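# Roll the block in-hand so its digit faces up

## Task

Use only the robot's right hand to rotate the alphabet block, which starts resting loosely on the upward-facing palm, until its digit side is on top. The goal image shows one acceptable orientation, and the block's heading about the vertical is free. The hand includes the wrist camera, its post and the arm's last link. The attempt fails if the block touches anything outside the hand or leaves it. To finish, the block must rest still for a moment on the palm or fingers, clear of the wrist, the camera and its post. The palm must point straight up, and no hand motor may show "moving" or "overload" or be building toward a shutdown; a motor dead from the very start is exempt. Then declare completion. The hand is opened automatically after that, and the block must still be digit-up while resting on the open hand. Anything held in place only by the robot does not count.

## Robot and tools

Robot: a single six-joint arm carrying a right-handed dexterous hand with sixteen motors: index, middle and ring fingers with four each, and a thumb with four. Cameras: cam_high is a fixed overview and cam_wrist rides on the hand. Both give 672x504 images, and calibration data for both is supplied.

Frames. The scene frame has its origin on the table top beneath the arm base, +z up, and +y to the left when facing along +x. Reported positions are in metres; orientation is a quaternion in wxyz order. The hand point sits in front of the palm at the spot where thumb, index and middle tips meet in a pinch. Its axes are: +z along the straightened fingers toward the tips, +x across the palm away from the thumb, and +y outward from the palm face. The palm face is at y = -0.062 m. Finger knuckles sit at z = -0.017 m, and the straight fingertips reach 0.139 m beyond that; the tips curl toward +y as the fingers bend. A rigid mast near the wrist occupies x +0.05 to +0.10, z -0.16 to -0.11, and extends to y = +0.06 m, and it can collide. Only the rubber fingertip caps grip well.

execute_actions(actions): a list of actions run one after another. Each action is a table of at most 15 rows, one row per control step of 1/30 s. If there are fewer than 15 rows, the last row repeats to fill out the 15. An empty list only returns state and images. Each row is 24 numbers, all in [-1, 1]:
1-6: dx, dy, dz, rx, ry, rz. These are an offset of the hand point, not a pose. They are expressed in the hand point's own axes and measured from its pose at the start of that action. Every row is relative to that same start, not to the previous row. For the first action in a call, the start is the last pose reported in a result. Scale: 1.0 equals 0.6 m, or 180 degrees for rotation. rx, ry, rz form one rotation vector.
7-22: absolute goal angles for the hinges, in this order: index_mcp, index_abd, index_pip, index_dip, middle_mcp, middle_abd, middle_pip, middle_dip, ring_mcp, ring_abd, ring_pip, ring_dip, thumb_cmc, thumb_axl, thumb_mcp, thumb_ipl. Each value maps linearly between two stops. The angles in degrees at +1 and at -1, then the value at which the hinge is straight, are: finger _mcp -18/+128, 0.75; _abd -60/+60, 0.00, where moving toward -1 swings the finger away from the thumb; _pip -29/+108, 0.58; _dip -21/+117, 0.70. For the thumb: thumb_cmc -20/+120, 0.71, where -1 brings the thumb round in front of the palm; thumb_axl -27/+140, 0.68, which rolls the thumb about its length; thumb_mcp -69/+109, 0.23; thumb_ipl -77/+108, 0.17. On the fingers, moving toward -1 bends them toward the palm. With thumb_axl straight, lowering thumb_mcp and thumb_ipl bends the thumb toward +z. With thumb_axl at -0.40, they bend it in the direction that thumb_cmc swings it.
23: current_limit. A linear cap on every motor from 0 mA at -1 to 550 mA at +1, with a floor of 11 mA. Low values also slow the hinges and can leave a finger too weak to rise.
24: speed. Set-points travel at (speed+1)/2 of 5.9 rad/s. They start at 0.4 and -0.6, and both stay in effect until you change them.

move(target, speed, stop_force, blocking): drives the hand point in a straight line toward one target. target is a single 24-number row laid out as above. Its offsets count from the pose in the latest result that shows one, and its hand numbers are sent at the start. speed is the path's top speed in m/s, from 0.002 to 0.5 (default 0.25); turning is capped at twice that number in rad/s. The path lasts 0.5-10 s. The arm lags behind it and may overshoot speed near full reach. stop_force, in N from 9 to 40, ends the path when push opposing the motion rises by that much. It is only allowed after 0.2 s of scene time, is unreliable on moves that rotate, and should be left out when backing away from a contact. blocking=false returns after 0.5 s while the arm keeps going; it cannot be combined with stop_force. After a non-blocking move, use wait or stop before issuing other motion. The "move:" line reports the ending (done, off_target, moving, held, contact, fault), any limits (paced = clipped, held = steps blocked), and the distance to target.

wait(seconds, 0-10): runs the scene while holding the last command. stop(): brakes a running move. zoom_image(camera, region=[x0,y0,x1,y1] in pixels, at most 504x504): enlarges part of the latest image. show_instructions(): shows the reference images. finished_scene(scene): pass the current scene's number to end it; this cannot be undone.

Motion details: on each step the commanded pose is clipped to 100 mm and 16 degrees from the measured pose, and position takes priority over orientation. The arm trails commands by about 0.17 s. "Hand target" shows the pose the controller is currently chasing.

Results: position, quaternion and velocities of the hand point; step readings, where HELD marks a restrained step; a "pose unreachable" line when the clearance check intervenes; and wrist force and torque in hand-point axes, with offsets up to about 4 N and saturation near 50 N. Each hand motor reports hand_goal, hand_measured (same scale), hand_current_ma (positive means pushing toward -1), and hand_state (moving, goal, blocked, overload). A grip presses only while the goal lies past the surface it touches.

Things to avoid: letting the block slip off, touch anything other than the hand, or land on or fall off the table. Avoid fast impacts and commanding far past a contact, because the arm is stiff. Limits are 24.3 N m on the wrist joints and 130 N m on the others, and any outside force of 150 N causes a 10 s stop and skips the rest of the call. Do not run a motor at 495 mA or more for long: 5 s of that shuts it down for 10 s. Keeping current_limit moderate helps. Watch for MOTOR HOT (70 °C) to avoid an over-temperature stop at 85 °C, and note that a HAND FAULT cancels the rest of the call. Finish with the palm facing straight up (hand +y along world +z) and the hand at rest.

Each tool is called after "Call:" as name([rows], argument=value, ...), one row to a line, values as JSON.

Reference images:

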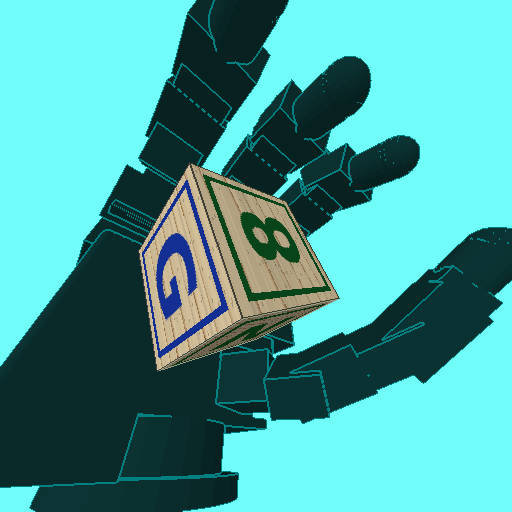

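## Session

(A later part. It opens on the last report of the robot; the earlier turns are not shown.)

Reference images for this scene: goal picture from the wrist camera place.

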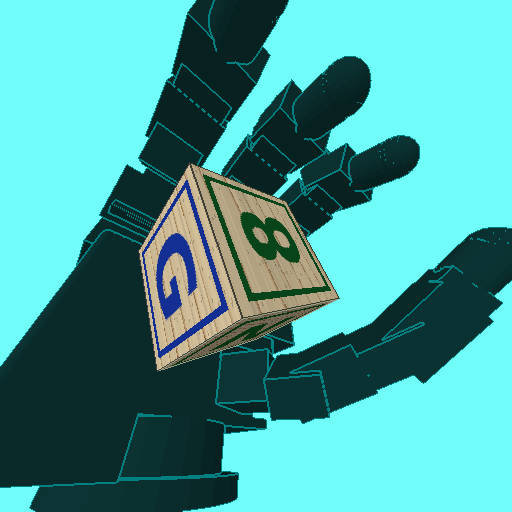

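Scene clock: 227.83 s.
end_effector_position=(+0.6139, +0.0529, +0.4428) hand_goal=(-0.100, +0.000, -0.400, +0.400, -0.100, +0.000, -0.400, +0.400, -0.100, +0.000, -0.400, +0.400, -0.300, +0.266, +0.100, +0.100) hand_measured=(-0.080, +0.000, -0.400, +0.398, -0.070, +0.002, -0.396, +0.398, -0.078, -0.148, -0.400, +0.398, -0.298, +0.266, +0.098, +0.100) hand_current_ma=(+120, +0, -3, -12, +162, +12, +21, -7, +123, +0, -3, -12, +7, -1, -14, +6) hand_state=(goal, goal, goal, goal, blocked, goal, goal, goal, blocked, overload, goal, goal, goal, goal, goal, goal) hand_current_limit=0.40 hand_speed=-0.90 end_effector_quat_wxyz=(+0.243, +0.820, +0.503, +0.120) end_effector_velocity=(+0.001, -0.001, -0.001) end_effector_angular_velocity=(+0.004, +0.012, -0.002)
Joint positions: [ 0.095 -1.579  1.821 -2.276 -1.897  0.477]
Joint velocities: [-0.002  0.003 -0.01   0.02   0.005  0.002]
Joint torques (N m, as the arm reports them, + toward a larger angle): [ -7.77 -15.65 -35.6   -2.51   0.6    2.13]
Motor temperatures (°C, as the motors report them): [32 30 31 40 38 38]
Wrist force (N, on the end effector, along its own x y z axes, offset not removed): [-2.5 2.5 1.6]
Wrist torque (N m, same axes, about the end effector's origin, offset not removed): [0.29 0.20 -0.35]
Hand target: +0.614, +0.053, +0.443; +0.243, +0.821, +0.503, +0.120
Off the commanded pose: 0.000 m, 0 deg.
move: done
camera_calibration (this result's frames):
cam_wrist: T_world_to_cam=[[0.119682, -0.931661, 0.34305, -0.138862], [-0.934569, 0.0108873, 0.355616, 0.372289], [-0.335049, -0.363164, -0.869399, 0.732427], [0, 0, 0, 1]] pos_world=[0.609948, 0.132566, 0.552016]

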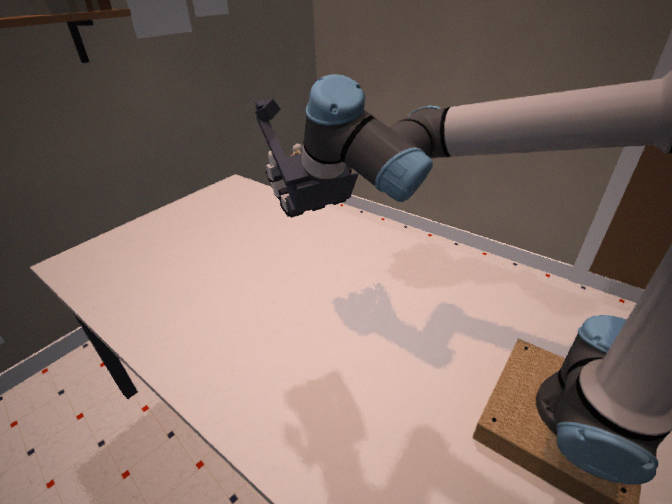

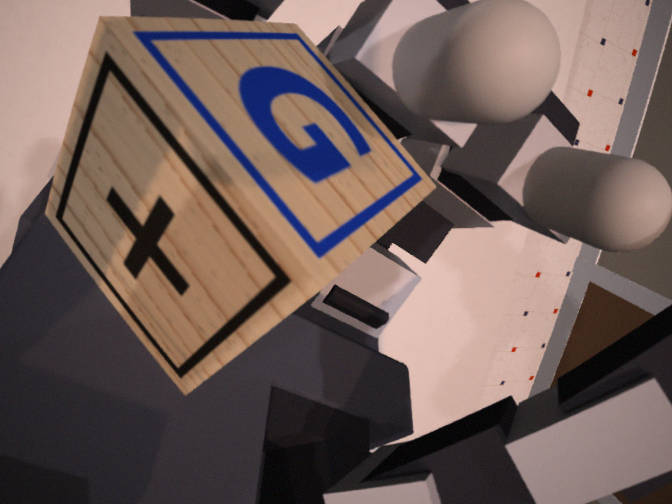

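Call:
move(target=[0,0,0,-0.16,0,0,0.25,0,-0.2,0.4,0.25,0,-0.2,0.4,0.25,0,-0.2,0.4,-0.3,0.266,0.1,0.1,0.4,-0.8], speed=0.12)

Call:
execute_actions([
  [[0,0,0,0,0,0,0.74,0,0.15,0.2,0.74,0,0.15,0.2,0.74,0,0.15,0.2,-0.3,0.266,0.1,0.1,0.4,-0.75]],
  [[0,0,0,0,0,0,0.74,0,0.15,0.2,0.74,0,0.15,0.2,0.74,0,0.15,0.2,-0.3,0.266,0.1,0.1,0.4,-0.75]],
  [[0,0,0,0,0,0,0.74,0,0.15,0.2,0.74,0,0.15,0.2,0.74,0,0.15,0.2,-0.3,0.266,0.1,0.1,0.4,-0.75]],
])

Scene clock: 248.53 s.
end_effector_position=(+0.6138, +0.0530, +0.4427) hand_goal=(+0.250, +0.000, -0.200, +0.400, +0.250, +0.000, -0.200, +0.400, +0.250, +0.000, -0.200, +0.400, -0.300, +0.266, +0.100, +0.100) hand_measured=(+0.258, +0.000, -0.200, +0.398, +0.260, +0.002, -0.200, +0.398, +0.260, -0.148, -0.200, +0.398, -0.298, +0.266, +0.098, +0.100) hand_current_ma=(+46, +0, +0, -12, +58, +12, +2, -7, +54, +0, +1, -12, +7, -1, -15, +6) hand_state=(goal, goal, goal, goal, goal, goal, goal, goal, goal, overload, goal, goal, goal, goal, goal, goal) hand_current_limit=0.40 hand_speed=-0.80 end_effector_quat_wxyz=(+0.439, +0.735, +0.457, +0.241) end_effector_velocity=(+0.000, +0.000, +0.000) end_effector_angular_velocity=(-0.004, -0.009, +0.002)
Joint positions: [ 0.146 -1.426  2.079 -3.182 -2.125  0.298]
Joint velocities: [ 0.     0.006  0.002 -0.02  -0.002 -0.007]
Joint torques (N m, as the arm reports them, + toward a larger angle): [  5.6  -16.63 -12.21  -4.38  -1.95  -2.22]
Motor temperatures (°C, as the motors report them): [32 30 31 40 38 38]
Wrist force (N, on the end effector, along its own x y z axes, offset not removed): [-0.4 1.3 1.1]
Wrist torque (N m, same axes, about the end effector's origin, offset not removed): [0.16 -0.17 -0.13]
Hand target: +0.614, +0.053, +0.443; +0.440, +0.734, +0.457, +0.241
Off the commanded pose: 0.000 m, 0 deg.
move: done
camera_calibration (this result's frames):
cam_wrist: T_world_to_cam=[[-0.0647956, -0.822991, 0.564346, -0.129234], [-0.996148, 0.019866, -0.0854024, 0.604776], [0.0590741, -0.567706, -0.821109, 0.479883], [0, 0, 0, 1]] pos_world=[0.565725, 0.15406, 0.518618]

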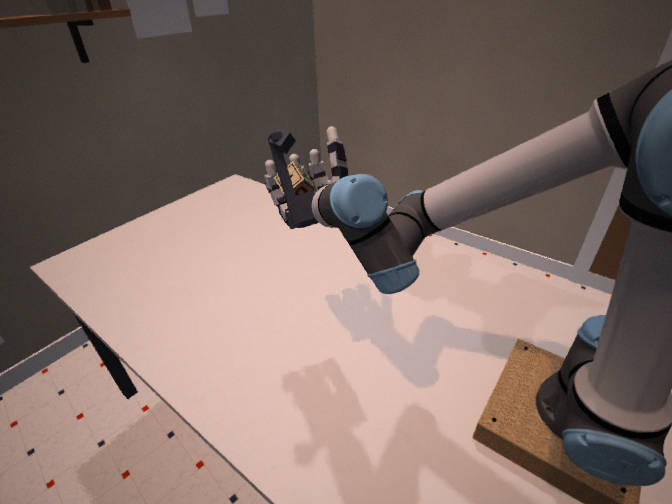

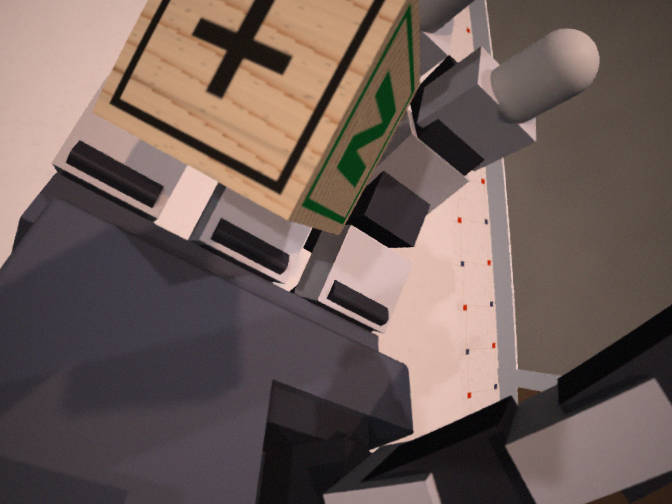

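Scene clock: 250.03 s.
end_effector_position=(+0.6138, +0.0530, +0.4426) hand_goal=(+0.740, +0.000, +0.150, +0.200, +0.740, +0.000, +0.150, +0.200, +0.740, +0.000, +0.150, +0.200, -0.300, +0.266, +0.100, +0.100) hand_measured=(+0.748, +0.000, +0.150, +0.204, +0.752, +0.002, +0.152, +0.204, +0.750, -0.148, +0.152, +0.202, -0.298, +0.266, +0.098, +0.100) hand_current_ma=(+43, +0, +3, +18, +60, +12, +7, +18, +52, +0, +6, +18, +7, -1, -15, +6) hand_state=(goal, goal, goal, goal, goal, goal, goal, goal, goal, overload, goal, goal, goal, goal, goal, goal) hand_current_limit=0.40 hand_speed=-0.75 end_effector_quat_wxyz=(+0.439, +0.735, +0.457, +0.241) end_effector_velocity=(+0.000, +0.001, +0.000) end_effector_angular_velocity=(-0.001, +0.000, +0.002)
Joint positions: [ 0.146 -1.426  2.079 -3.182 -2.125  0.298]
Joint velocities: [ 0.001  0.    -0.    -0.001  0.    -0.002]
Joint torques (N m, as the arm reports them, + toward a larger angle): [  6.4  -31.02 -21.49  -2.    -0.29   1.71]
Motor temperatures (°C, as the motors report them): [32 30 31 40 38 38]
Wrist force (N, on the end effector, along its own x y z axes, offset not removed): [-1.6 1.4 0.2]
Wrist torque (N m, same axes, about the end effector's origin, offset not removed): [0.20 0.12 -0.31]
Hand target: +0.614, +0.053, +0.443; +0.439, +0.735, +0.457, +0.241
Off the commanded pose: 0.000 m, 0 deg.
Step readings (end_effector_position; steps 1 to 15: 1st action; 16 to 30: 2nd action; 31 to 45: 3rd action):
0: (+0.6138, +0.0530, +0.4427)
1: (+0.6138, +0.0530, +0.4427)
2: (+0.6138, +0.0530, +0.4427)
4: (+0.6138, +0.0530, +0.4427)
8: (+0.6138, +0.0530, +0.4426)
15: (+0.6138, +0.0530, +0.4426)
16: (+0.6138, +0.0530, +0.4426)
17: (+0.6138, +0.0530, +0.4426)
19: (+0.6138, +0.0530, +0.4426)
23: (+0.6138, +0.0530, +0.4426)
30: (+0.6138, +0.0530, +0.4426)
31: (+0.6138, +0.0530, +0.4426)
32: (+0.6138, +0.0530, +0.4426)
34: (+0.6138, +0.0530, +0.4426)
38: (+0.6138, +0.0530, +0.4426)
45: end_effector_position above
camera_calibration (this result's frames):
cam_wrist: T_world_to_cam=[[-0.064751, -0.822959, 0.564399, -0.129248], [-0.99616, 0.0199034, -0.0852635, 0.604715], [0.0589349, -0.567753, -0.821087, 0.47989], [0, 0, 0, 1]] pos_world=[0.565742, 0.154057, 0.518539]

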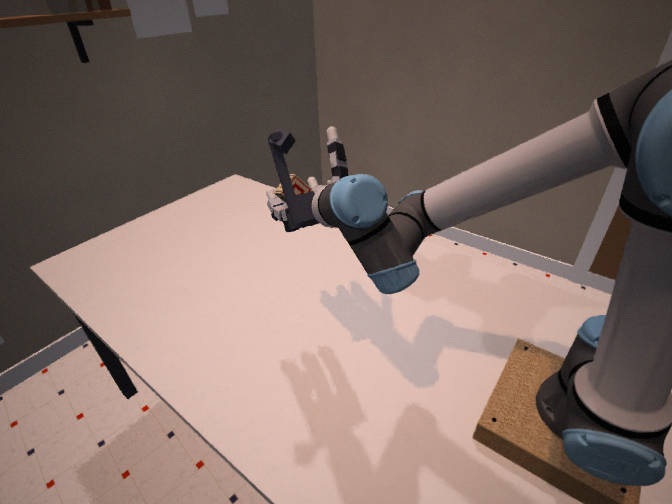

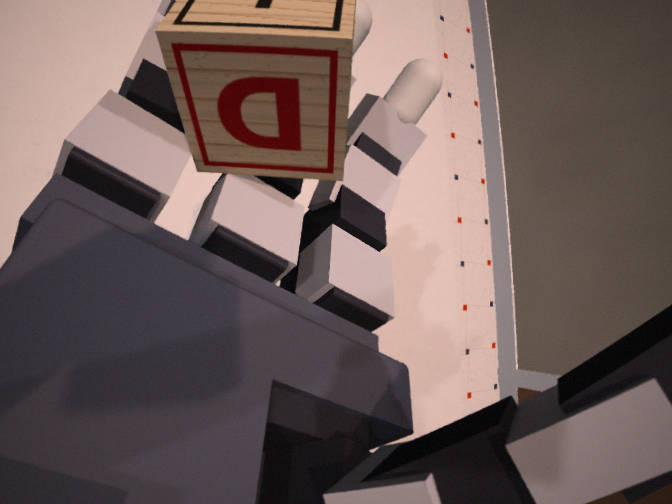

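Call:
move(target=[0,0,0,-0.17,0,0,0.72,0,0.15,0.1,0.72,0,0.15,0.1,0.72,0,0.15,0.1,-0.5,0.266,0.1,0.1,0.4,-0.75], speed=0.1)

Scene clock: 261.53 s.
end_effector_position=(+0.6137, +0.0529, +0.4423) hand_goal=(+0.720, +0.000, +0.150, +0.100, +0.720, +0.000, +0.150, +0.100, +0.720, +0.000, +0.150, +0.100, -0.500, +0.266, +0.100, +0.100) hand_measured=(+0.740, +0.000, +0.150, +0.104, +0.748, +0.002, +0.152, +0.104, +0.744, -0.148, +0.152, +0.102, -0.498, +0.266, +0.098, +0.100) hand_current_ma=(+122, +0, +4, +16, +152, +11, +7, +16, +138, +0, +6, +16, +13, -1, -15, +6) hand_state=(blocked, goal, goal, goal, blocked, goal, goal, goal, blocked, overload, goal, goal, goal, goal, goal, goal) hand_current_limit=0.40 hand_speed=-0.75 end_effector_quat_wxyz=(+0.617, +0.593, +0.378, +0.353) end_effector_velocity=(+0.000, -0.000, +0.000) end_effector_angular_velocity=(-0.005, -0.008, +0.000)
Joint positions: [ 0.115 -1.025  2.013 -4.155 -2.159 -0.063]
Joint velocities: [-0.002  0.007 -0.005 -0.014  0.002 -0.007]
Joint torques (N m, as the arm reports them, + toward a larger angle): [ -7.62 -27.18 -21.89  -2.81   1.41  -2.62]
Motor temperatures (°C, as the motors report them): [32 30 31 40 38 38]
Wrist force (N, on the end effector, along its own x y z axes, offset not removed): [0.2 1.8 -0.5]
Wrist torque (N m, same axes, about the end effector's origin, offset not removed): [0.28 -0.04 -0.03]
Hand target: +0.614, +0.053, +0.442; +0.617, +0.593, +0.377, +0.353
Off the commanded pose: 0.000 m, 0 deg.
move: done
camera_calibration (this result's frames):
cam_wrist: T_world_to_cam=[[-0.340081, -0.673405, 0.656408, -0.00874013], [-0.848709, -0.0808408, -0.522646, 0.712872], [0.405017, -0.734841, -0.544032, 0.153551], [0, 0, 0, 1]] pos_world=[0.539857, 0.164579, 0.461853]

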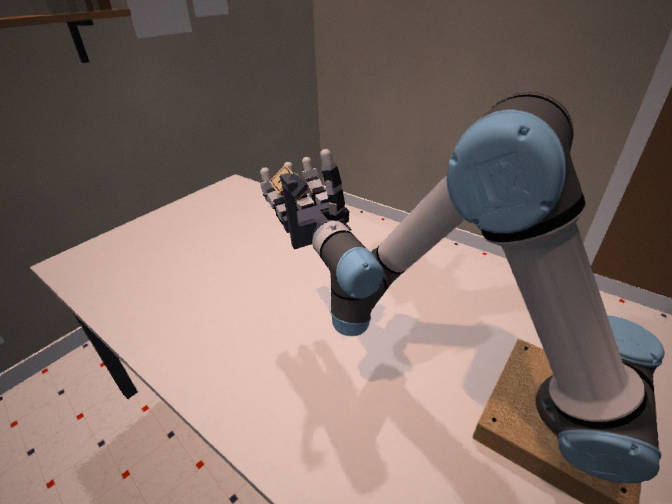

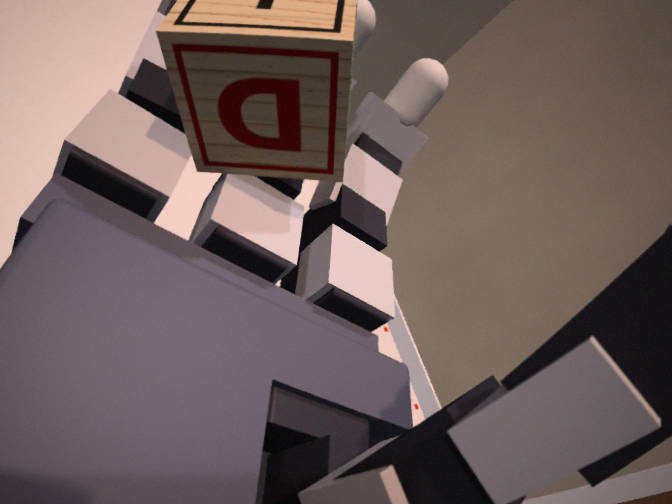

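Call:
execute_actions([
  [[0,0,0,0,0,0,0.6,0,-0.2,0.1,0.6,0,-0.2,0.1,0.6,0,-0.2,0.1,-0.5,0.266,0.1,0.1,0.4,-0.75]],
  [[0,0,0,0,0,0,0.6,0,-0.2,0.1,0.6,0,-0.2,0.1,0.6,0,-0.2,0.1,-0.5,0.266,0.1,0.1,0.4,-0.75]],
])

Call:
zoom_image(camera="cam_high", region=[240, 120, 380, 250])

Scene clock: 272.60 s.
end_effector_position=(+0.6137, +0.0529, +0.4422) hand_goal=(+0.600, +0.000, -0.200, +0.100, +0.600, +0.000, -0.200, +0.100, +0.600, +0.000, -0.200, +0.100, -0.500, +0.266, +0.100, +0.100) hand_measured=(+0.620, +0.000, -0.194, +0.102, +0.626, +0.002, -0.194, +0.102, +0.624, -0.148, -0.194, +0.102, -0.498, +0.266, +0.098, +0.100) hand_current_ma=(+125, +0, +28, +13, +134, +12, +28, +13, +131, +0, +27, +13, +13, -1, -15, +6) hand_state=(blocked, goal, goal, goal, blocked, goal, goal, goal, blocked, overload, goal, goal, goal, goal, goal, goal) hand_current_limit=0.40 hand_speed=-0.75 end_effector_quat_wxyz=(+0.617, +0.593, +0.378, +0.353) end_effector_velocity=(+0.000, -0.000, +0.000) end_effector_angular_velocity=(-0.000, +0.001, +0.001)
Joint positions: [ 0.115 -1.025  2.013 -4.155 -2.159 -0.063]
Joint velocities: [-0.001 -0.001  0.     0.001  0.002 -0.   ]
Joint torques (N m, as the arm reports them, + toward a larger angle): [  6.79 -42.5   -6.87  -0.94  -1.36   1.9 ]
Motor temperatures (°C, as the motors report them): [32 30 31 40 38 38]
Wrist force (N, on the end effector, along its own x y z axes, offset not removed): [-0.2 0.8 0.1]
Wrist torque (N m, same axes, about the end effector's origin, offset not removed): [0.10 -0.05 -0.21]
Hand target: +0.614, +0.053, +0.442; +0.617, +0.593, +0.378, +0.353
Off the commanded pose: 0.000 m, 0 deg.
Step readings (end_effector_position; steps 1 to 15: 1st action; 16 to 30: 2nd action):
0: (+0.6137, +0.0529, +0.4423)
1: (+0.6137, +0.0529, +0.4423)
2: (+0.6137, +0.0529, +0.4422)
4: (+0.6138, +0.0529, +0.4422)
8: (+0.6137, +0.0529, +0.4422)
15: (+0.6137, +0.0529, +0.4422)
16: (+0.6137, +0.0529, +0.4422)
17: (+0.6137, +0.0529, +0.4422)
19: (+0.6137, +0.0529, +0.4422)
23: (+0.6137, +0.0529, +0.4422)
30: end_effector_position above
camera_calibration (this result's frames):
cam_wrist: T_world_to_cam=[[-0.340098, -0.673388, 0.656416, -0.00874065], [-0.84872, -0.0808098, -0.522633, 0.71287], [0.404979, -0.734859, -0.544034, 0.153548], [0, 0, 0, 1]] pos_world=[0.53987, 0.164558, 0.461842]

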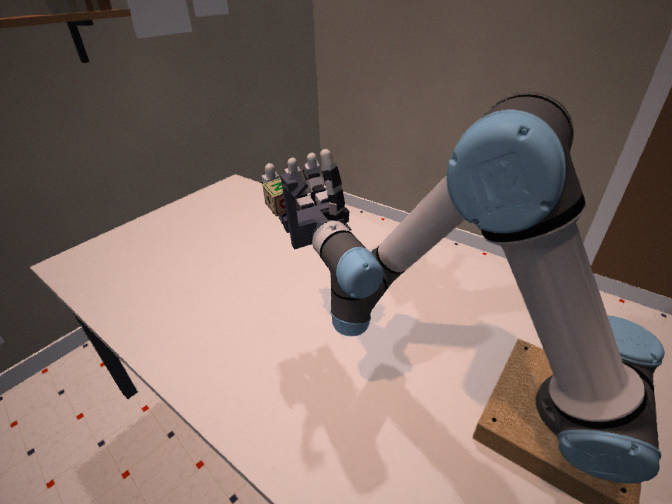

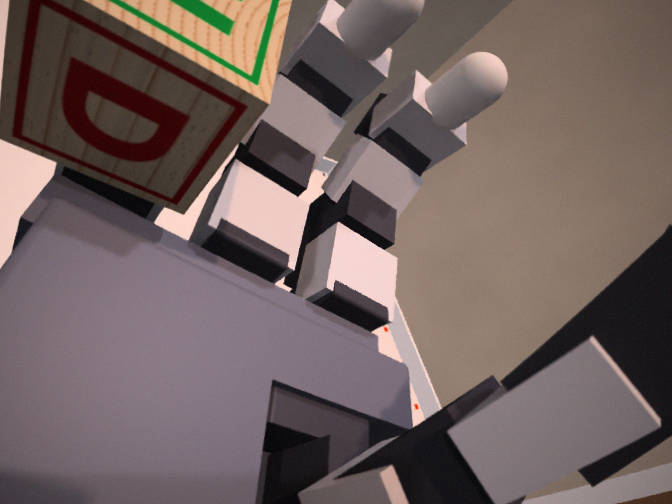

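Region (240, 120, 380, 250) of cam_high's 672x504 image, scaled by 3.600, with more detail than that image has; it fills the top 468 rows of this view, and the rest is white.

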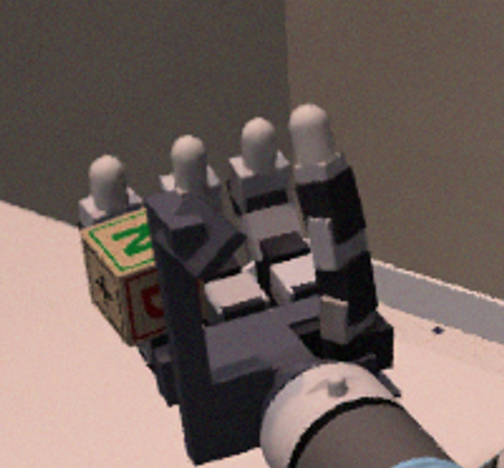

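Call:
move(target=[0,0,0,0,0,0.05,0.6,0,-0.2,0.1,0.6,0,-0.2,0.1,0.6,0,-0.2,0.1,-0.5,0.266,0.1,0.1,0.4,-0.75], speed=0.05)

Scene clock: 280.27 s.
end_effector_position=(+0.6137, +0.0529, +0.4422) hand_goal=(+0.600, +0.000, -0.200, +0.100, +0.600, +0.000, -0.200, +0.100, +0.600, +0.000, -0.200, +0.100, -0.500, +0.266, +0.100, +0.100) hand_measured=(+0.620, +0.000, -0.194, +0.102, +0.626, +0.002, -0.194, +0.102, +0.624, -0.148, -0.194, +0.102, -0.498, +0.266, +0.098, +0.100) hand_current_ma=(+125, +0, +28, +13, +134, +11, +28, +13, +131, +0, +27, +13, +13, -1, -15, +6) hand_state=(blocked, goal, goal, goal, blocked, goal, goal, goal, blocked, overload, goal, goal, goal, goal, goal, goal) hand_current_limit=0.40 hand_speed=-0.75 end_effector_quat_wxyz=(+0.588, +0.621, +0.330, +0.400) end_effector_velocity=(+0.000, -0.000, -0.000) end_effector_angular_velocity=(+0.010, -0.005, -0.001)
Joint positions: [ 0.14  -1.017  1.981 -4.13  -2.184  0.093]
Joint velocities: [ 0.001  0.001 -0.002  0.002 -0.002  0.012]
Joint torques (N m, as the arm reports them, + toward a larger angle): [  9.74 -27.16 -22.6   -0.43  -1.15   1.65]
Motor temperatures (°C, as the motors report them): [32 30 31 40 38 38]
Wrist force (N, on the end effector, along its own x y z axes, offset not removed): [-0.8 2.9 -1.1]
Wrist torque (N m, same axes, about the end effector's origin, offset not removed): [0.44 0.06 -0.15]
Hand target: +0.614, +0.053, +0.442; +0.588, +0.621, +0.330, +0.400
Off the commanded pose: 0.000 m, 0 deg.
move: done
camera_calibration (this result's frames):
cam_wrist: T_world_to_cam=[[-0.382131, -0.756225, 0.531131, 0.0768523], [-0.808129, -0.00530878, -0.588981, 0.713291], [0.448222, -0.65429, -0.609099, 0.15154], [0, 0, 0, 1]] pos_world=[0.537876, 0.161055, 0.471599]

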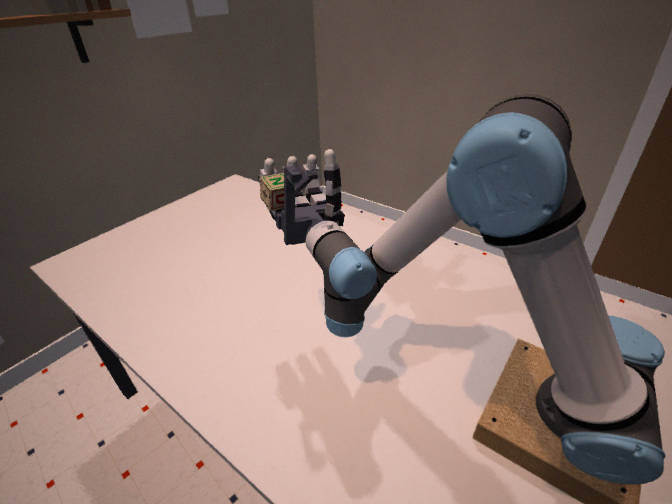

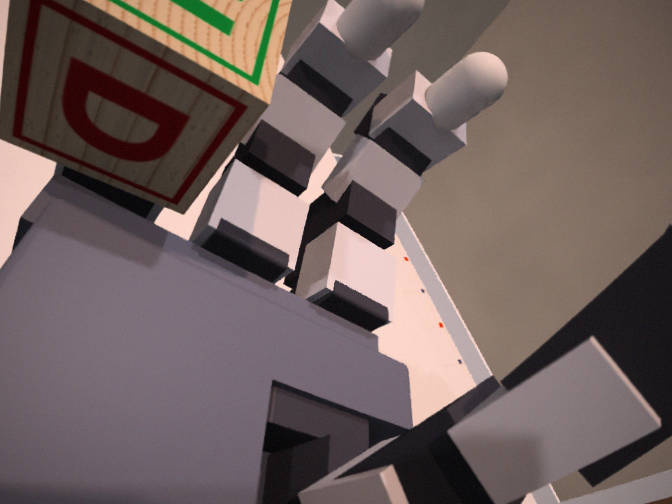

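Call:
move(target=[0,0,0,0,0,0.07,0.6,0,-0.2,0.1,0.72,0,0.0,0.1,0.6,0,-0.2,0.1,-0.5,0.266,0.1,0.1,0.4,-0.75], speed=0.05)

Scene clock: 289.30 s.
end_effector_position=(+0.6137, +0.0530, +0.4421) hand_goal=(+0.600, +0.000, -0.200, +0.100, +0.720, +0.000, +0.000, +0.100, +0.600, +0.000, -0.200, +0.100, -0.500, +0.266, +0.100, +0.100) hand_measured=(+0.620, +0.000, -0.194, +0.102, +0.730, +0.002, +0.000, +0.102, +0.622, -0.148, -0.196, +0.102, -0.498, +0.266, +0.098, +0.100) hand_current_ma=(+121, +0, +28, +13, +50, +11, -3, +13, +121, +0, +25, +13, +13, -1, -13, +6) hand_state=(blocked, goal, goal, goal, goal, goal, goal, goal, blocked, overload, goal, goal, goal, goal, goal, goal) hand_current_limit=0.40 hand_speed=-0.75 end_effector_quat_wxyz=(+0.541, +0.653, +0.260, +0.462) end_effector_velocity=(-0.000, -0.000, -0.000) end_effector_angular_velocity=(+0.010, -0.004, -0.001)
Joint positions: [ 0.171 -1.015  1.937 -4.089 -2.215  0.311]
Joint velocities: [ 0.002  0.    -0.002  0.003 -0.003  0.012]
Joint torques (N m, as the arm reports them, + toward a larger angle): [  9.76 -41.99 -24.42  -0.8   -1.36   1.66]
Motor temperatures (°C, as the motors report them): [32 30 31 40 38 38]
Wrist force (N, on the end effector, along its own x y z axes, offset not removed): [1.0 0.7 -1.4]
Wrist torque (N m, same axes, about the end effector's origin, offset not removed): [0.33 -0.17 -0.03]
Hand target: +0.614, +0.053, +0.442; +0.540, +0.653, +0.260, +0.462
Off the commanded pose: 0.000 m, 0 deg.
move: done
camera_calibration (this result's frames):
cam_wrist: T_world_to_cam=[[-0.424442, -0.841402, 0.334501, 0.194343], [-0.744509, 0.114056, -0.657797, 0.698307], [0.51532, -0.528236, -0.674842, 0.132711], [0, 0, 0, 1]] pos_world=[0.533995, 0.153977, 0.483895]

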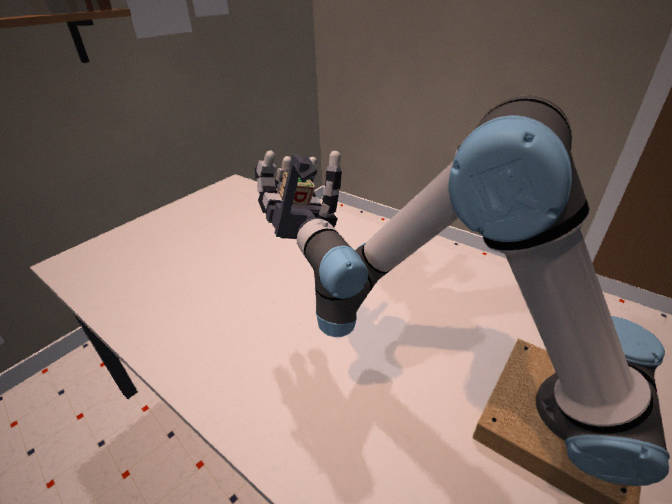

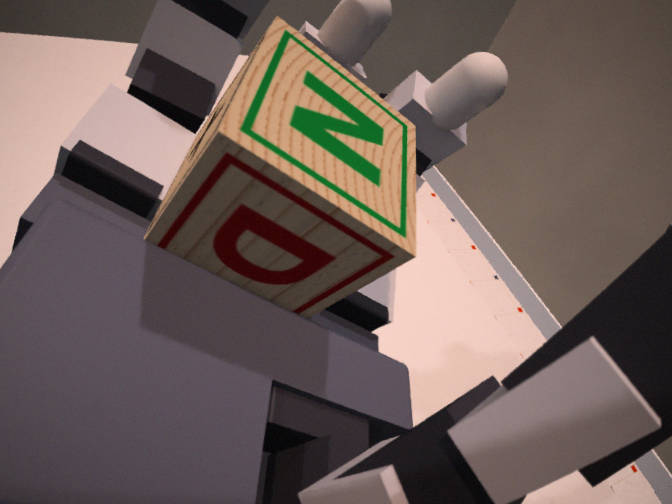

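Call:
move(target=[0,0,0,0,0,-0.12,0.75,0,0.3,0.2,0.72,0,0.2,0.1,0.6,0,-0.2,0.1,-0.5,0.266,0.1,0.1,0.4,-0.6], speed=0.12)

Call:
zoom_image(camera="cam_high", region=[240, 120, 380, 250])

Scene clock: 304.70 s.
end_effector_position=(+0.6137, +0.0529, +0.4421) hand_goal=(+0.750, +0.000, +0.300, +0.200, +0.720, +0.000, +0.200, +0.100, +0.600, +0.000, -0.200, +0.100, -0.500, +0.266, +0.100, +0.100) hand_measured=(+0.758, +0.000, +0.300, +0.198, +0.730, +0.002, +0.200, +0.102, +0.620, -0.148, -0.196, +0.102, -0.498, +0.266, +0.098, +0.100) hand_current_ma=(+48, +0, +1, -12, +52, +11, +0, +13, +119, +0, +25, +13, +13, -1, -13, +6) hand_state=(goal, goal, goal, goal, goal, goal, goal, goal, blocked, overload, goal, goal, goal, goal, goal, goal) hand_current_limit=0.40 hand_speed=-0.60 end_effector_quat_wxyz=(+0.617, +0.593, +0.378, +0.353) end_effector_velocity=(-0.000, +0.001, +0.000) end_effector_angular_velocity=(-0.009, +0.004, +0.001)
Joint positions: [ 0.115 -1.025  2.013 -4.155 -2.159 -0.064]
Joint velocities: [-0.001 -0.001  0.002 -0.001  0.002 -0.01 ]
Joint torques (N m, as the arm reports them, + toward a larger angle): [ -7.71 -43.3   -5.36  -2.88   0.85  -2.15]
Motor temperatures (°C, as the motors report them): [32 30 31 40 38 38]
Wrist force (N, on the end effector, along its own x y z axes, offset not removed): [1.6 1.5 2.9]
Wrist torque (N m, same axes, about the end effector's origin, offset not removed): [0.02 -0.37 -0.04]
Hand target: +0.614, +0.053, +0.442; +0.618, +0.593, +0.378, +0.352
Off the commanded pose: 0.000 m, 0 deg.
move: done
camera_calibration (this result's frames):
cam_wrist: T_world_to_cam=[[-0.339742, -0.672847, 0.657155, -0.00923241], [-0.849011, -0.0812254, -0.522095, 0.71281], [0.404667, -0.735309, -0.543658, 0.153538], [0, 0, 0, 1]] pos_world=[0.539915, 0.164584, 0.461694]

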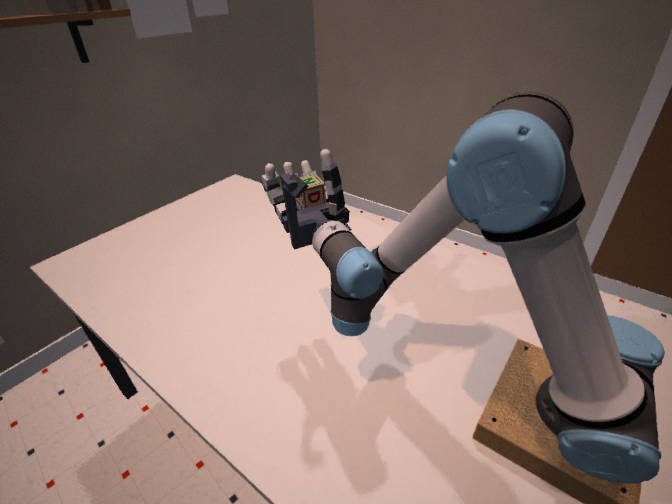

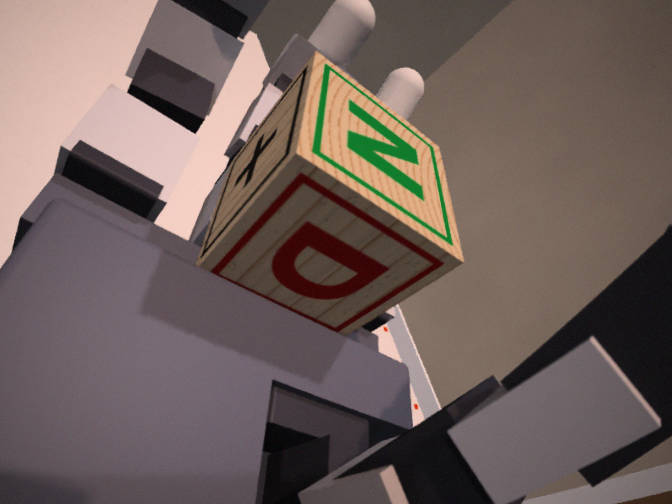

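Region (240, 120, 380, 250) of cam_high's 672x504 image, scaled by 3.600, with more detail than that image has; it fills the top 468 rows of this view, and the rest is white.

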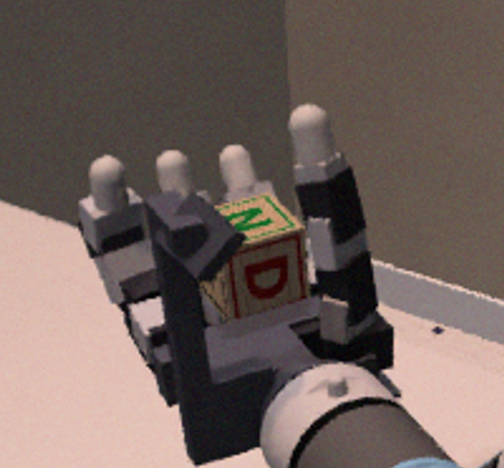

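Call:
execute_actions([
  [[0,0,0,0,0,0,0.4,0,0.4,0.4,0.75,0,0.4,0.2,0.65,0,0.0,0.1,-0.5,0.266,0.1,0.1,0.4,-0.7]],
  [[0,0,0,0,0,0,0.4,0,0.4,0.4,0.75,0,0.4,0.2,0.65,0,0.0,0.1,-0.5,0.266,0.1,0.1,0.4,-0.7]],
])

Call:
zoom_image(camera="cam_high", region=[240, 120, 380, 250])

Scene clock: 313.10 s.
end_effector_position=(+0.6137, +0.0529, +0.4422) hand_goal=(+0.400, +0.000, +0.400, +0.400, +0.750, +0.000, +0.400, +0.200, +0.650, +0.000, +0.000, +0.100, -0.500, +0.266, +0.100, +0.100) hand_measured=(+0.424, +0.000, +0.400, +0.398, +0.760, +0.002, +0.400, +0.198, +0.658, -0.148, +0.000, +0.102, -0.498, +0.266, +0.098, +0.100) hand_current_ma=(+146, +0, +2, -12, +54, +11, +2, -12, +46, +0, -4, +13, +13, -1, -13, +6) hand_state=(blocked, goal, goal, goal, goal, goal, goal, goal, goal, overload, goal, goal, goal, goal, goal, goal) hand_current_limit=0.40 hand_speed=-0.70 end_effector_quat_wxyz=(+0.617, +0.593, +0.378, +0.353) end_effector_velocity=(+0.000, +0.001, -0.000) end_effector_angular_velocity=(-0.000, +0.001, +0.002)
Joint positions: [ 0.115 -1.025  2.013 -4.155 -2.159 -0.064]
Joint velocities: [0.001 0.    0.    0.001 0.    0.   ]
Joint torques (N m, as the arm reports them, + toward a larger angle): [  7.16 -38.41 -21.04  -0.68  -1.12   1.92]
Motor temperatures (°C, as the motors report them): [32 30 31 40 38 38]
Wrist force (N, on the end effector, along its own x y z axes, offset not removed): [-0.3 0.5 1.1]
Wrist torque (N m, same axes, about the end effector's origin, offset not removed): [0.01 -0.03 -0.20]
Hand target: +0.614, +0.053, +0.442; +0.617, +0.593, +0.378, +0.353
Off the commanded pose: 0.000 m, 0 deg.
Step readings (end_effector_position; steps 1 to 15: 1st action; 16 to 30: 2nd action):
0: (+0.6137, +0.0529, +0.4421)
1: (+0.6137, +0.0529, +0.4421)
2: (+0.6137, +0.0529, +0.4421)
4: (+0.6137, +0.0529, +0.4421)
8: (+0.6137, +0.0529, +0.4421)
15: (+0.6137, +0.0529, +0.4422)
16: (+0.6137, +0.0529, +0.4422)
17: (+0.6137, +0.0529, +0.4422)
19: (+0.6137, +0.0529, +0.4422)
23: (+0.6137, +0.0529, +0.4422)
30: end_effector_position above
camera_calibration (this result's frames):
cam_wrist: T_world_to_cam=[[-0.33977, -0.672835, 0.657152, -0.00923989], [-0.849006, -0.0812036, -0.522106, 0.712809], [0.404655, -0.735322, -0.543651, 0.15354], [0, 0, 0, 1]] pos_world=[0.539908, 0.164567, 0.461706]

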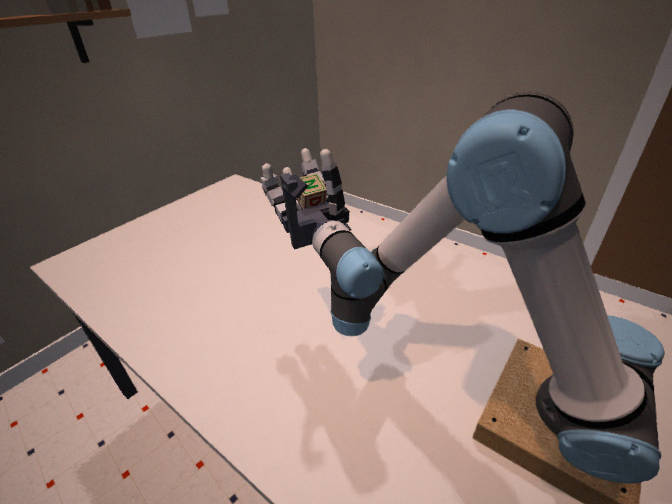

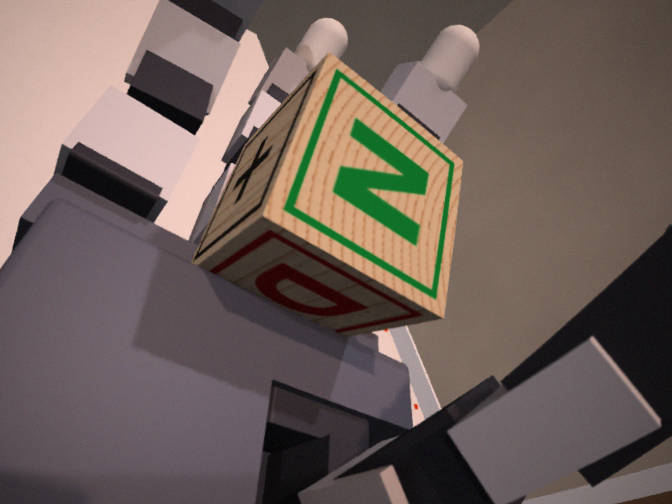

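Region (240, 120, 380, 250) of cam_high's 672x504 image, scaled by 3.600, with more detail than that image has; it fills the top 468 rows of this view, and the rest is white.

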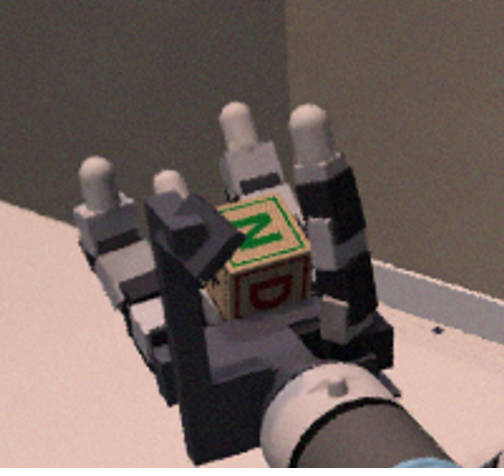

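Call:
execute_actions([
  [[0,0,0,0,0,0,0.5,0,0.4,0.4,0.75,0,0.4,0.2,0.65,0,0.0,0.1,-0.7,0.266,0.0,0.0,0.4,-0.7]],
  [[0,0,0,0,0,0,0.5,0,0.4,0.4,0.75,0,0.4,0.2,0.65,0,0.0,0.1,-0.7,0.266,0.0,0.0,0.4,-0.7]],
])

Call:
zoom_image(camera="cam_high", region=[240, 120, 380, 250])

Scene clock: 327.70 s.
end_effector_position=(+0.6137, +0.0529, +0.4422) hand_goal=(+0.500, +0.000, +0.400, +0.400, +0.750, +0.000, +0.400, +0.200, +0.650, +0.000, +0.000, +0.100, -0.700, +0.266, +0.000, +0.000) hand_measured=(+0.508, +0.000, +0.400, +0.398, +0.760, +0.002, +0.400, +0.198, +0.658, -0.148, +0.000, +0.102, -0.702, +0.266, +0.000, +0.000) hand_current_ma=(+49, +0, +2, -12, +54, +11, +2, -12, +46, +0, -3, +13, -6, -1, -7, +6) hand_state=(goal, goal, goal, goal, goal, goal, goal, goal, goal, overload, goal, goal, goal, goal, goal, goal) hand_current_limit=0.40 hand_speed=-0.70 end_effector_quat_wxyz=(+0.617, +0.593, +0.378, +0.353) end_effector_velocity=(+0.000, +0.001, -0.001) end_effector_angular_velocity=(+0.000, +0.001, +0.001)
Joint positions: [ 0.115 -1.025  2.013 -4.155 -2.159 -0.064]
Joint velocities: [ 0.001  0.001  0.    -0.001 -0.     0.   ]
Joint torques (N m, as the arm reports them, + toward a larger angle): [ -4.31 -38.43  -8.74  -2.45   0.85  -1.16]
Motor temperatures (°C, as the motors report them): [32 30 31 40 38 38]
Wrist force (N, on the end effector, along its own x y z axes, offset not removed): [-0.5 2.0 1.3]
Wrist torque (N m, same axes, about the end effector's origin, offset not removed): [0.29 -0.12 -0.17]
Hand target: +0.614, +0.053, +0.442; +0.617, +0.593, +0.378, +0.353
Off the commanded pose: 0.000 m, 0 deg.
Step readings (end_effector_position; steps 1 to 15: 1st action; 16 to 30: 2nd action):
0: (+0.6137, +0.0529, +0.4422)
1: (+0.6137, +0.0529, +0.4422)
2: (+0.6137, +0.0529, +0.4422)
4: (+0.6137, +0.0529, +0.4422)
8: (+0.6137, +0.0529, +0.4422)
15: (+0.6137, +0.0529, +0.4422)
16: (+0.6137, +0.0529, +0.4422)
17: (+0.6137, +0.0529, +0.4422)
19: (+0.6137, +0.0529, +0.4422)
23: (+0.6137, +0.0529, +0.4422)
30: end_effector_position above
camera_calibration (this result's frames):
cam_wrist: T_world_to_cam=[[-0.339769, -0.672831, 0.657157, -0.00924478], [-0.849013, -0.0811957, -0.522095, 0.712804], [0.40464, -0.735327, -0.543655, 0.153544], [0, 0, 0, 1]] pos_world=[0.539909, 0.164562, 0.461702]

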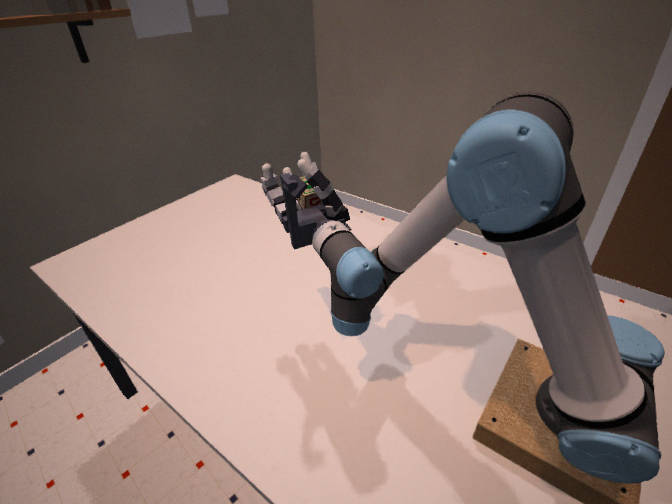

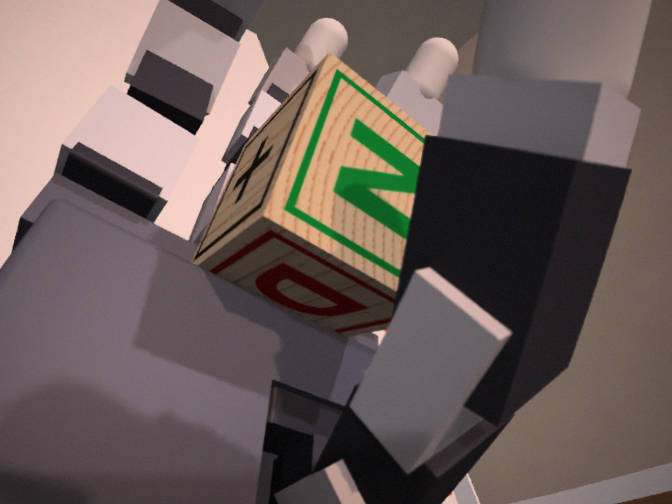

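Region (240, 120, 380, 250) of cam_high's 672x504 image, scaled by 3.600, with more detail than that image has; it fills the top 468 rows of this view, and the rest is white.

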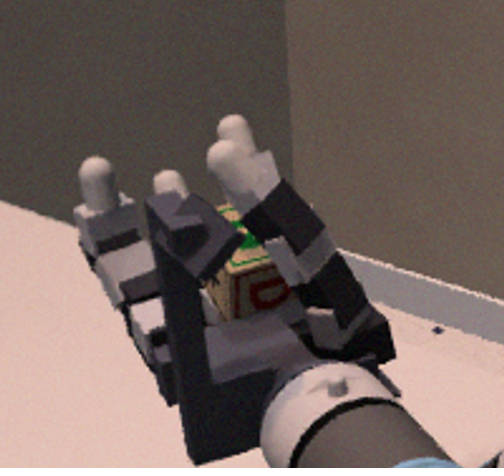

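Call:
execute_actions([
  [[0,0,0,0,0,0,0.5,0,0.4,0.4,0.75,0,0.4,0.2,0.65,0,0.0,0.1,-0.4,0.266,0.1,0.1,0.4,-0.3]],
  [[0,0,0,0,0,0,0.75,0,0.05,0.3,0.75,0,0.05,0.3,0.7,0,0.0,0.1,-0.4,0.266,0.1,0.1,0.4,-0.6]],
])

Call:
move(target=[0,0,0,0.1,0,0,0.75,0,0.05,0.3,0.75,0,0.05,0.3,0.7,0,0.0,0.1,-0.4,0.266,0.1,0.1,0.4,-0.6], speed=0.08)

Scene clock: 337.33 s.
end_effector_position=(+0.6137, +0.0529, +0.4422) hand_goal=(+0.750, +0.000, +0.050, +0.300, +0.750, +0.000, +0.050, +0.300, +0.700, +0.000, +0.000, +0.100, -0.400, +0.266, +0.100, +0.100) hand_measured=(+0.758, +0.000, +0.060, +0.304, +0.760, +0.002, +0.058, +0.298, +0.708, -0.148, +0.000, +0.102, -0.402, +0.266, +0.098, +0.098) hand_current_ma=(+48, +0, +42, +17, +55, +11, +40, -12, +46, +0, -2, +13, -5, -1, -20, -18) hand_state=(goal, goal, moving, goal, goal, goal, moving, goal, goal, overload, goal, goal, goal, goal, goal, goal) hand_current_limit=0.40 hand_speed=-0.60 end_effector_quat_wxyz=(+0.617, +0.593, +0.378, +0.353) end_effector_velocity=(-0.001, +0.000, +0.001) end_effector_angular_velocity=(-0.002, -0.001, -0.000)
Joint positions: [ 0.115 -1.025  2.013 -4.155 -2.159 -0.064]
Joint velocities: [ 0.001 -0.002 -0.    -0.001 -0.001 -0.003]
Joint torques (N m, as the arm reports them, + toward a larger angle): [ -5.51 -37.8   -8.86  -2.45   0.83  -1.48]
Motor temperatures (°C, as the motors report them): [32 30 31 40 38 38]
Wrist force (N, on the end effector, along its own x y z axes, offset not removed): [0.4 3.0 0.1]
Wrist torque (N m, same axes, about the end effector's origin, offset not removed): [0.26 -0.15 -0.08]
Hand target: +0.614, +0.053, +0.442; +0.617, +0.593, +0.378, +0.353
Off the commanded pose: 0.000 m, 0 deg.
Step readings (end_effector_position; steps 1 to 15: 1st action; 16 to 30: 2nd action):
0: (+0.6137, +0.0529, +0.4422)
1: (+0.6137, +0.0529, +0.4422)
2: (+0.6137, +0.0529, +0.4422)
4: (+0.6137, +0.0529, +0.4422)
8: (+0.6137, +0.0529, +0.4422)
15: (+0.6137, +0.0529, +0.4422)
16: (+0.6137, +0.0529, +0.4422)
17: (+0.6137, +0.0529, +0.4422)
19: (+0.6137, +0.0529, +0.4422)
23: (+0.6137, +0.0529, +0.4422)
30: end_effector_position above
camera_calibration (this result's frames):
cam_wrist: T_world_to_cam=[[-0.339768, -0.672831, 0.657157, -0.00924479], [-0.849013, -0.081196, -0.522096, 0.712804], [0.404641, -0.735327, -0.543655, 0.153544], [0, 0, 0, 1]] pos_world=[0.539909, 0.164562, 0.461702]

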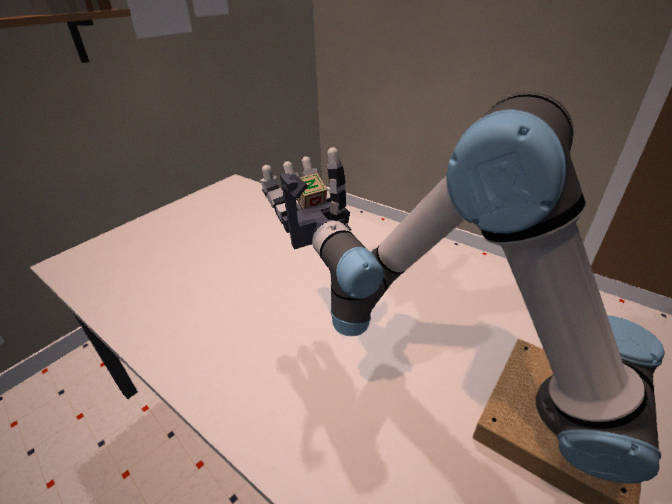

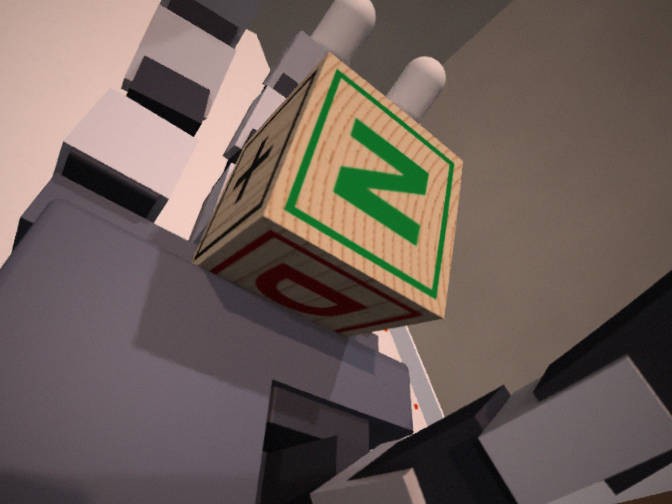

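Scene clock: 339.63 s.
end_effector_position=(+0.6137, +0.0529, +0.4423) hand_goal=(+0.750, +0.000, +0.050, +0.300, +0.750, +0.000, +0.050, +0.300, +0.700, +0.000, +0.000, +0.100, -0.400, +0.266, +0.100, +0.100) hand_measured=(+0.758, +0.000, +0.058, +0.304, +0.760, +0.002, +0.058, +0.298, +0.708, -0.148, +0.000, +0.102, -0.402, +0.266, +0.098, +0.098) hand_current_ma=(+52, +0, +43, +17, +56, +11, +41, -12, +47, +0, +0, +13, -5, -1, -20, -18) hand_state=(goal, goal, goal, goal, goal, goal, goal, goal, goal, overload, goal, goal, goal, goal, goal, goal) hand_current_limit=0.40 hand_speed=-0.60 end_effector_quat_wxyz=(+0.517, +0.682, +0.428, +0.289) end_effector_velocity=(+0.000, +0.000, +0.001) end_effector_angular_velocity=(+0.005, +0.006, -0.000)
Joint positions: [ 0.144 -1.268  2.098 -3.614 -2.173  0.156]
Joint velocities: [ 0.001 -0.008 -0.     0.017  0.002  0.007]
Joint torques (N m, as the arm reports them, + toward a larger angle): [  9.75 -37.21 -10.09  -1.5    0.66   1.97]
Motor temperatures (°C, as the motors report them): [32 30 31 40 38 38]
Wrist force (N, on the end effector, along its own x y z axes, offset not removed): [0.0 2.7 0.2]
Wrist torque (N m, same axes, about the end effector's origin, offset not removed): [0.32 -0.17 -0.11]
Hand target: +0.614, +0.053, +0.442; +0.517, +0.682, +0.428, +0.289
Off the commanded pose: 0.000 m, 0 deg.
move: done
camera_calibration (this result's frames):
cam_wrist: T_world_to_cam=[[-0.171981, -0.762838, 0.623298, -0.0925722], [-0.961088, -0.00891869, -0.276099, 0.669072], [0.216178, -0.646528, -0.731621, 0.347755], [0, 0, 0, 1]] pos_world=[0.551939, 0.160183, 0.496856]

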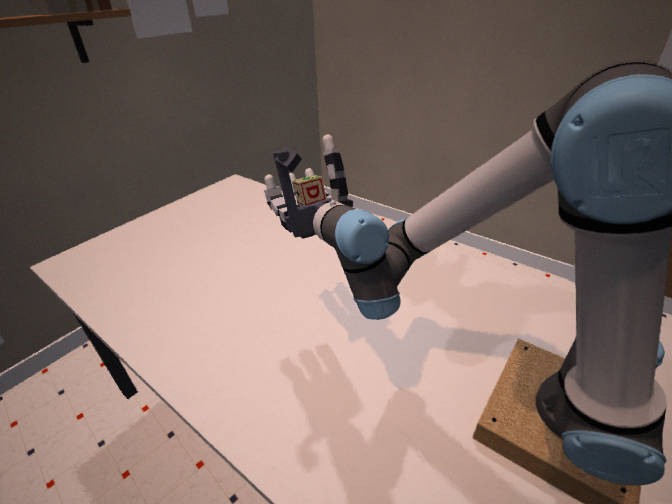

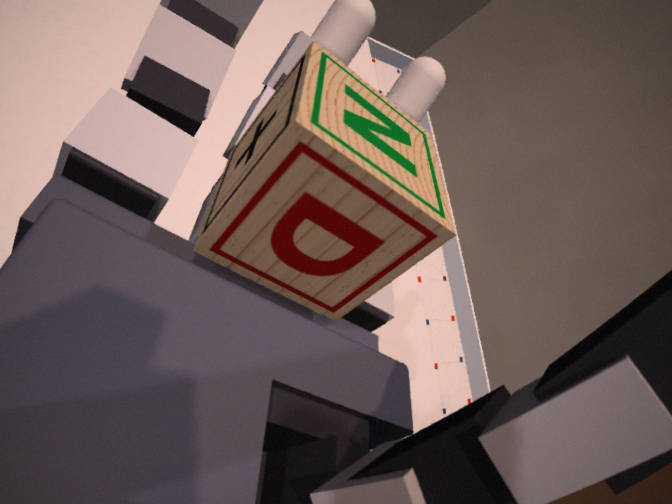

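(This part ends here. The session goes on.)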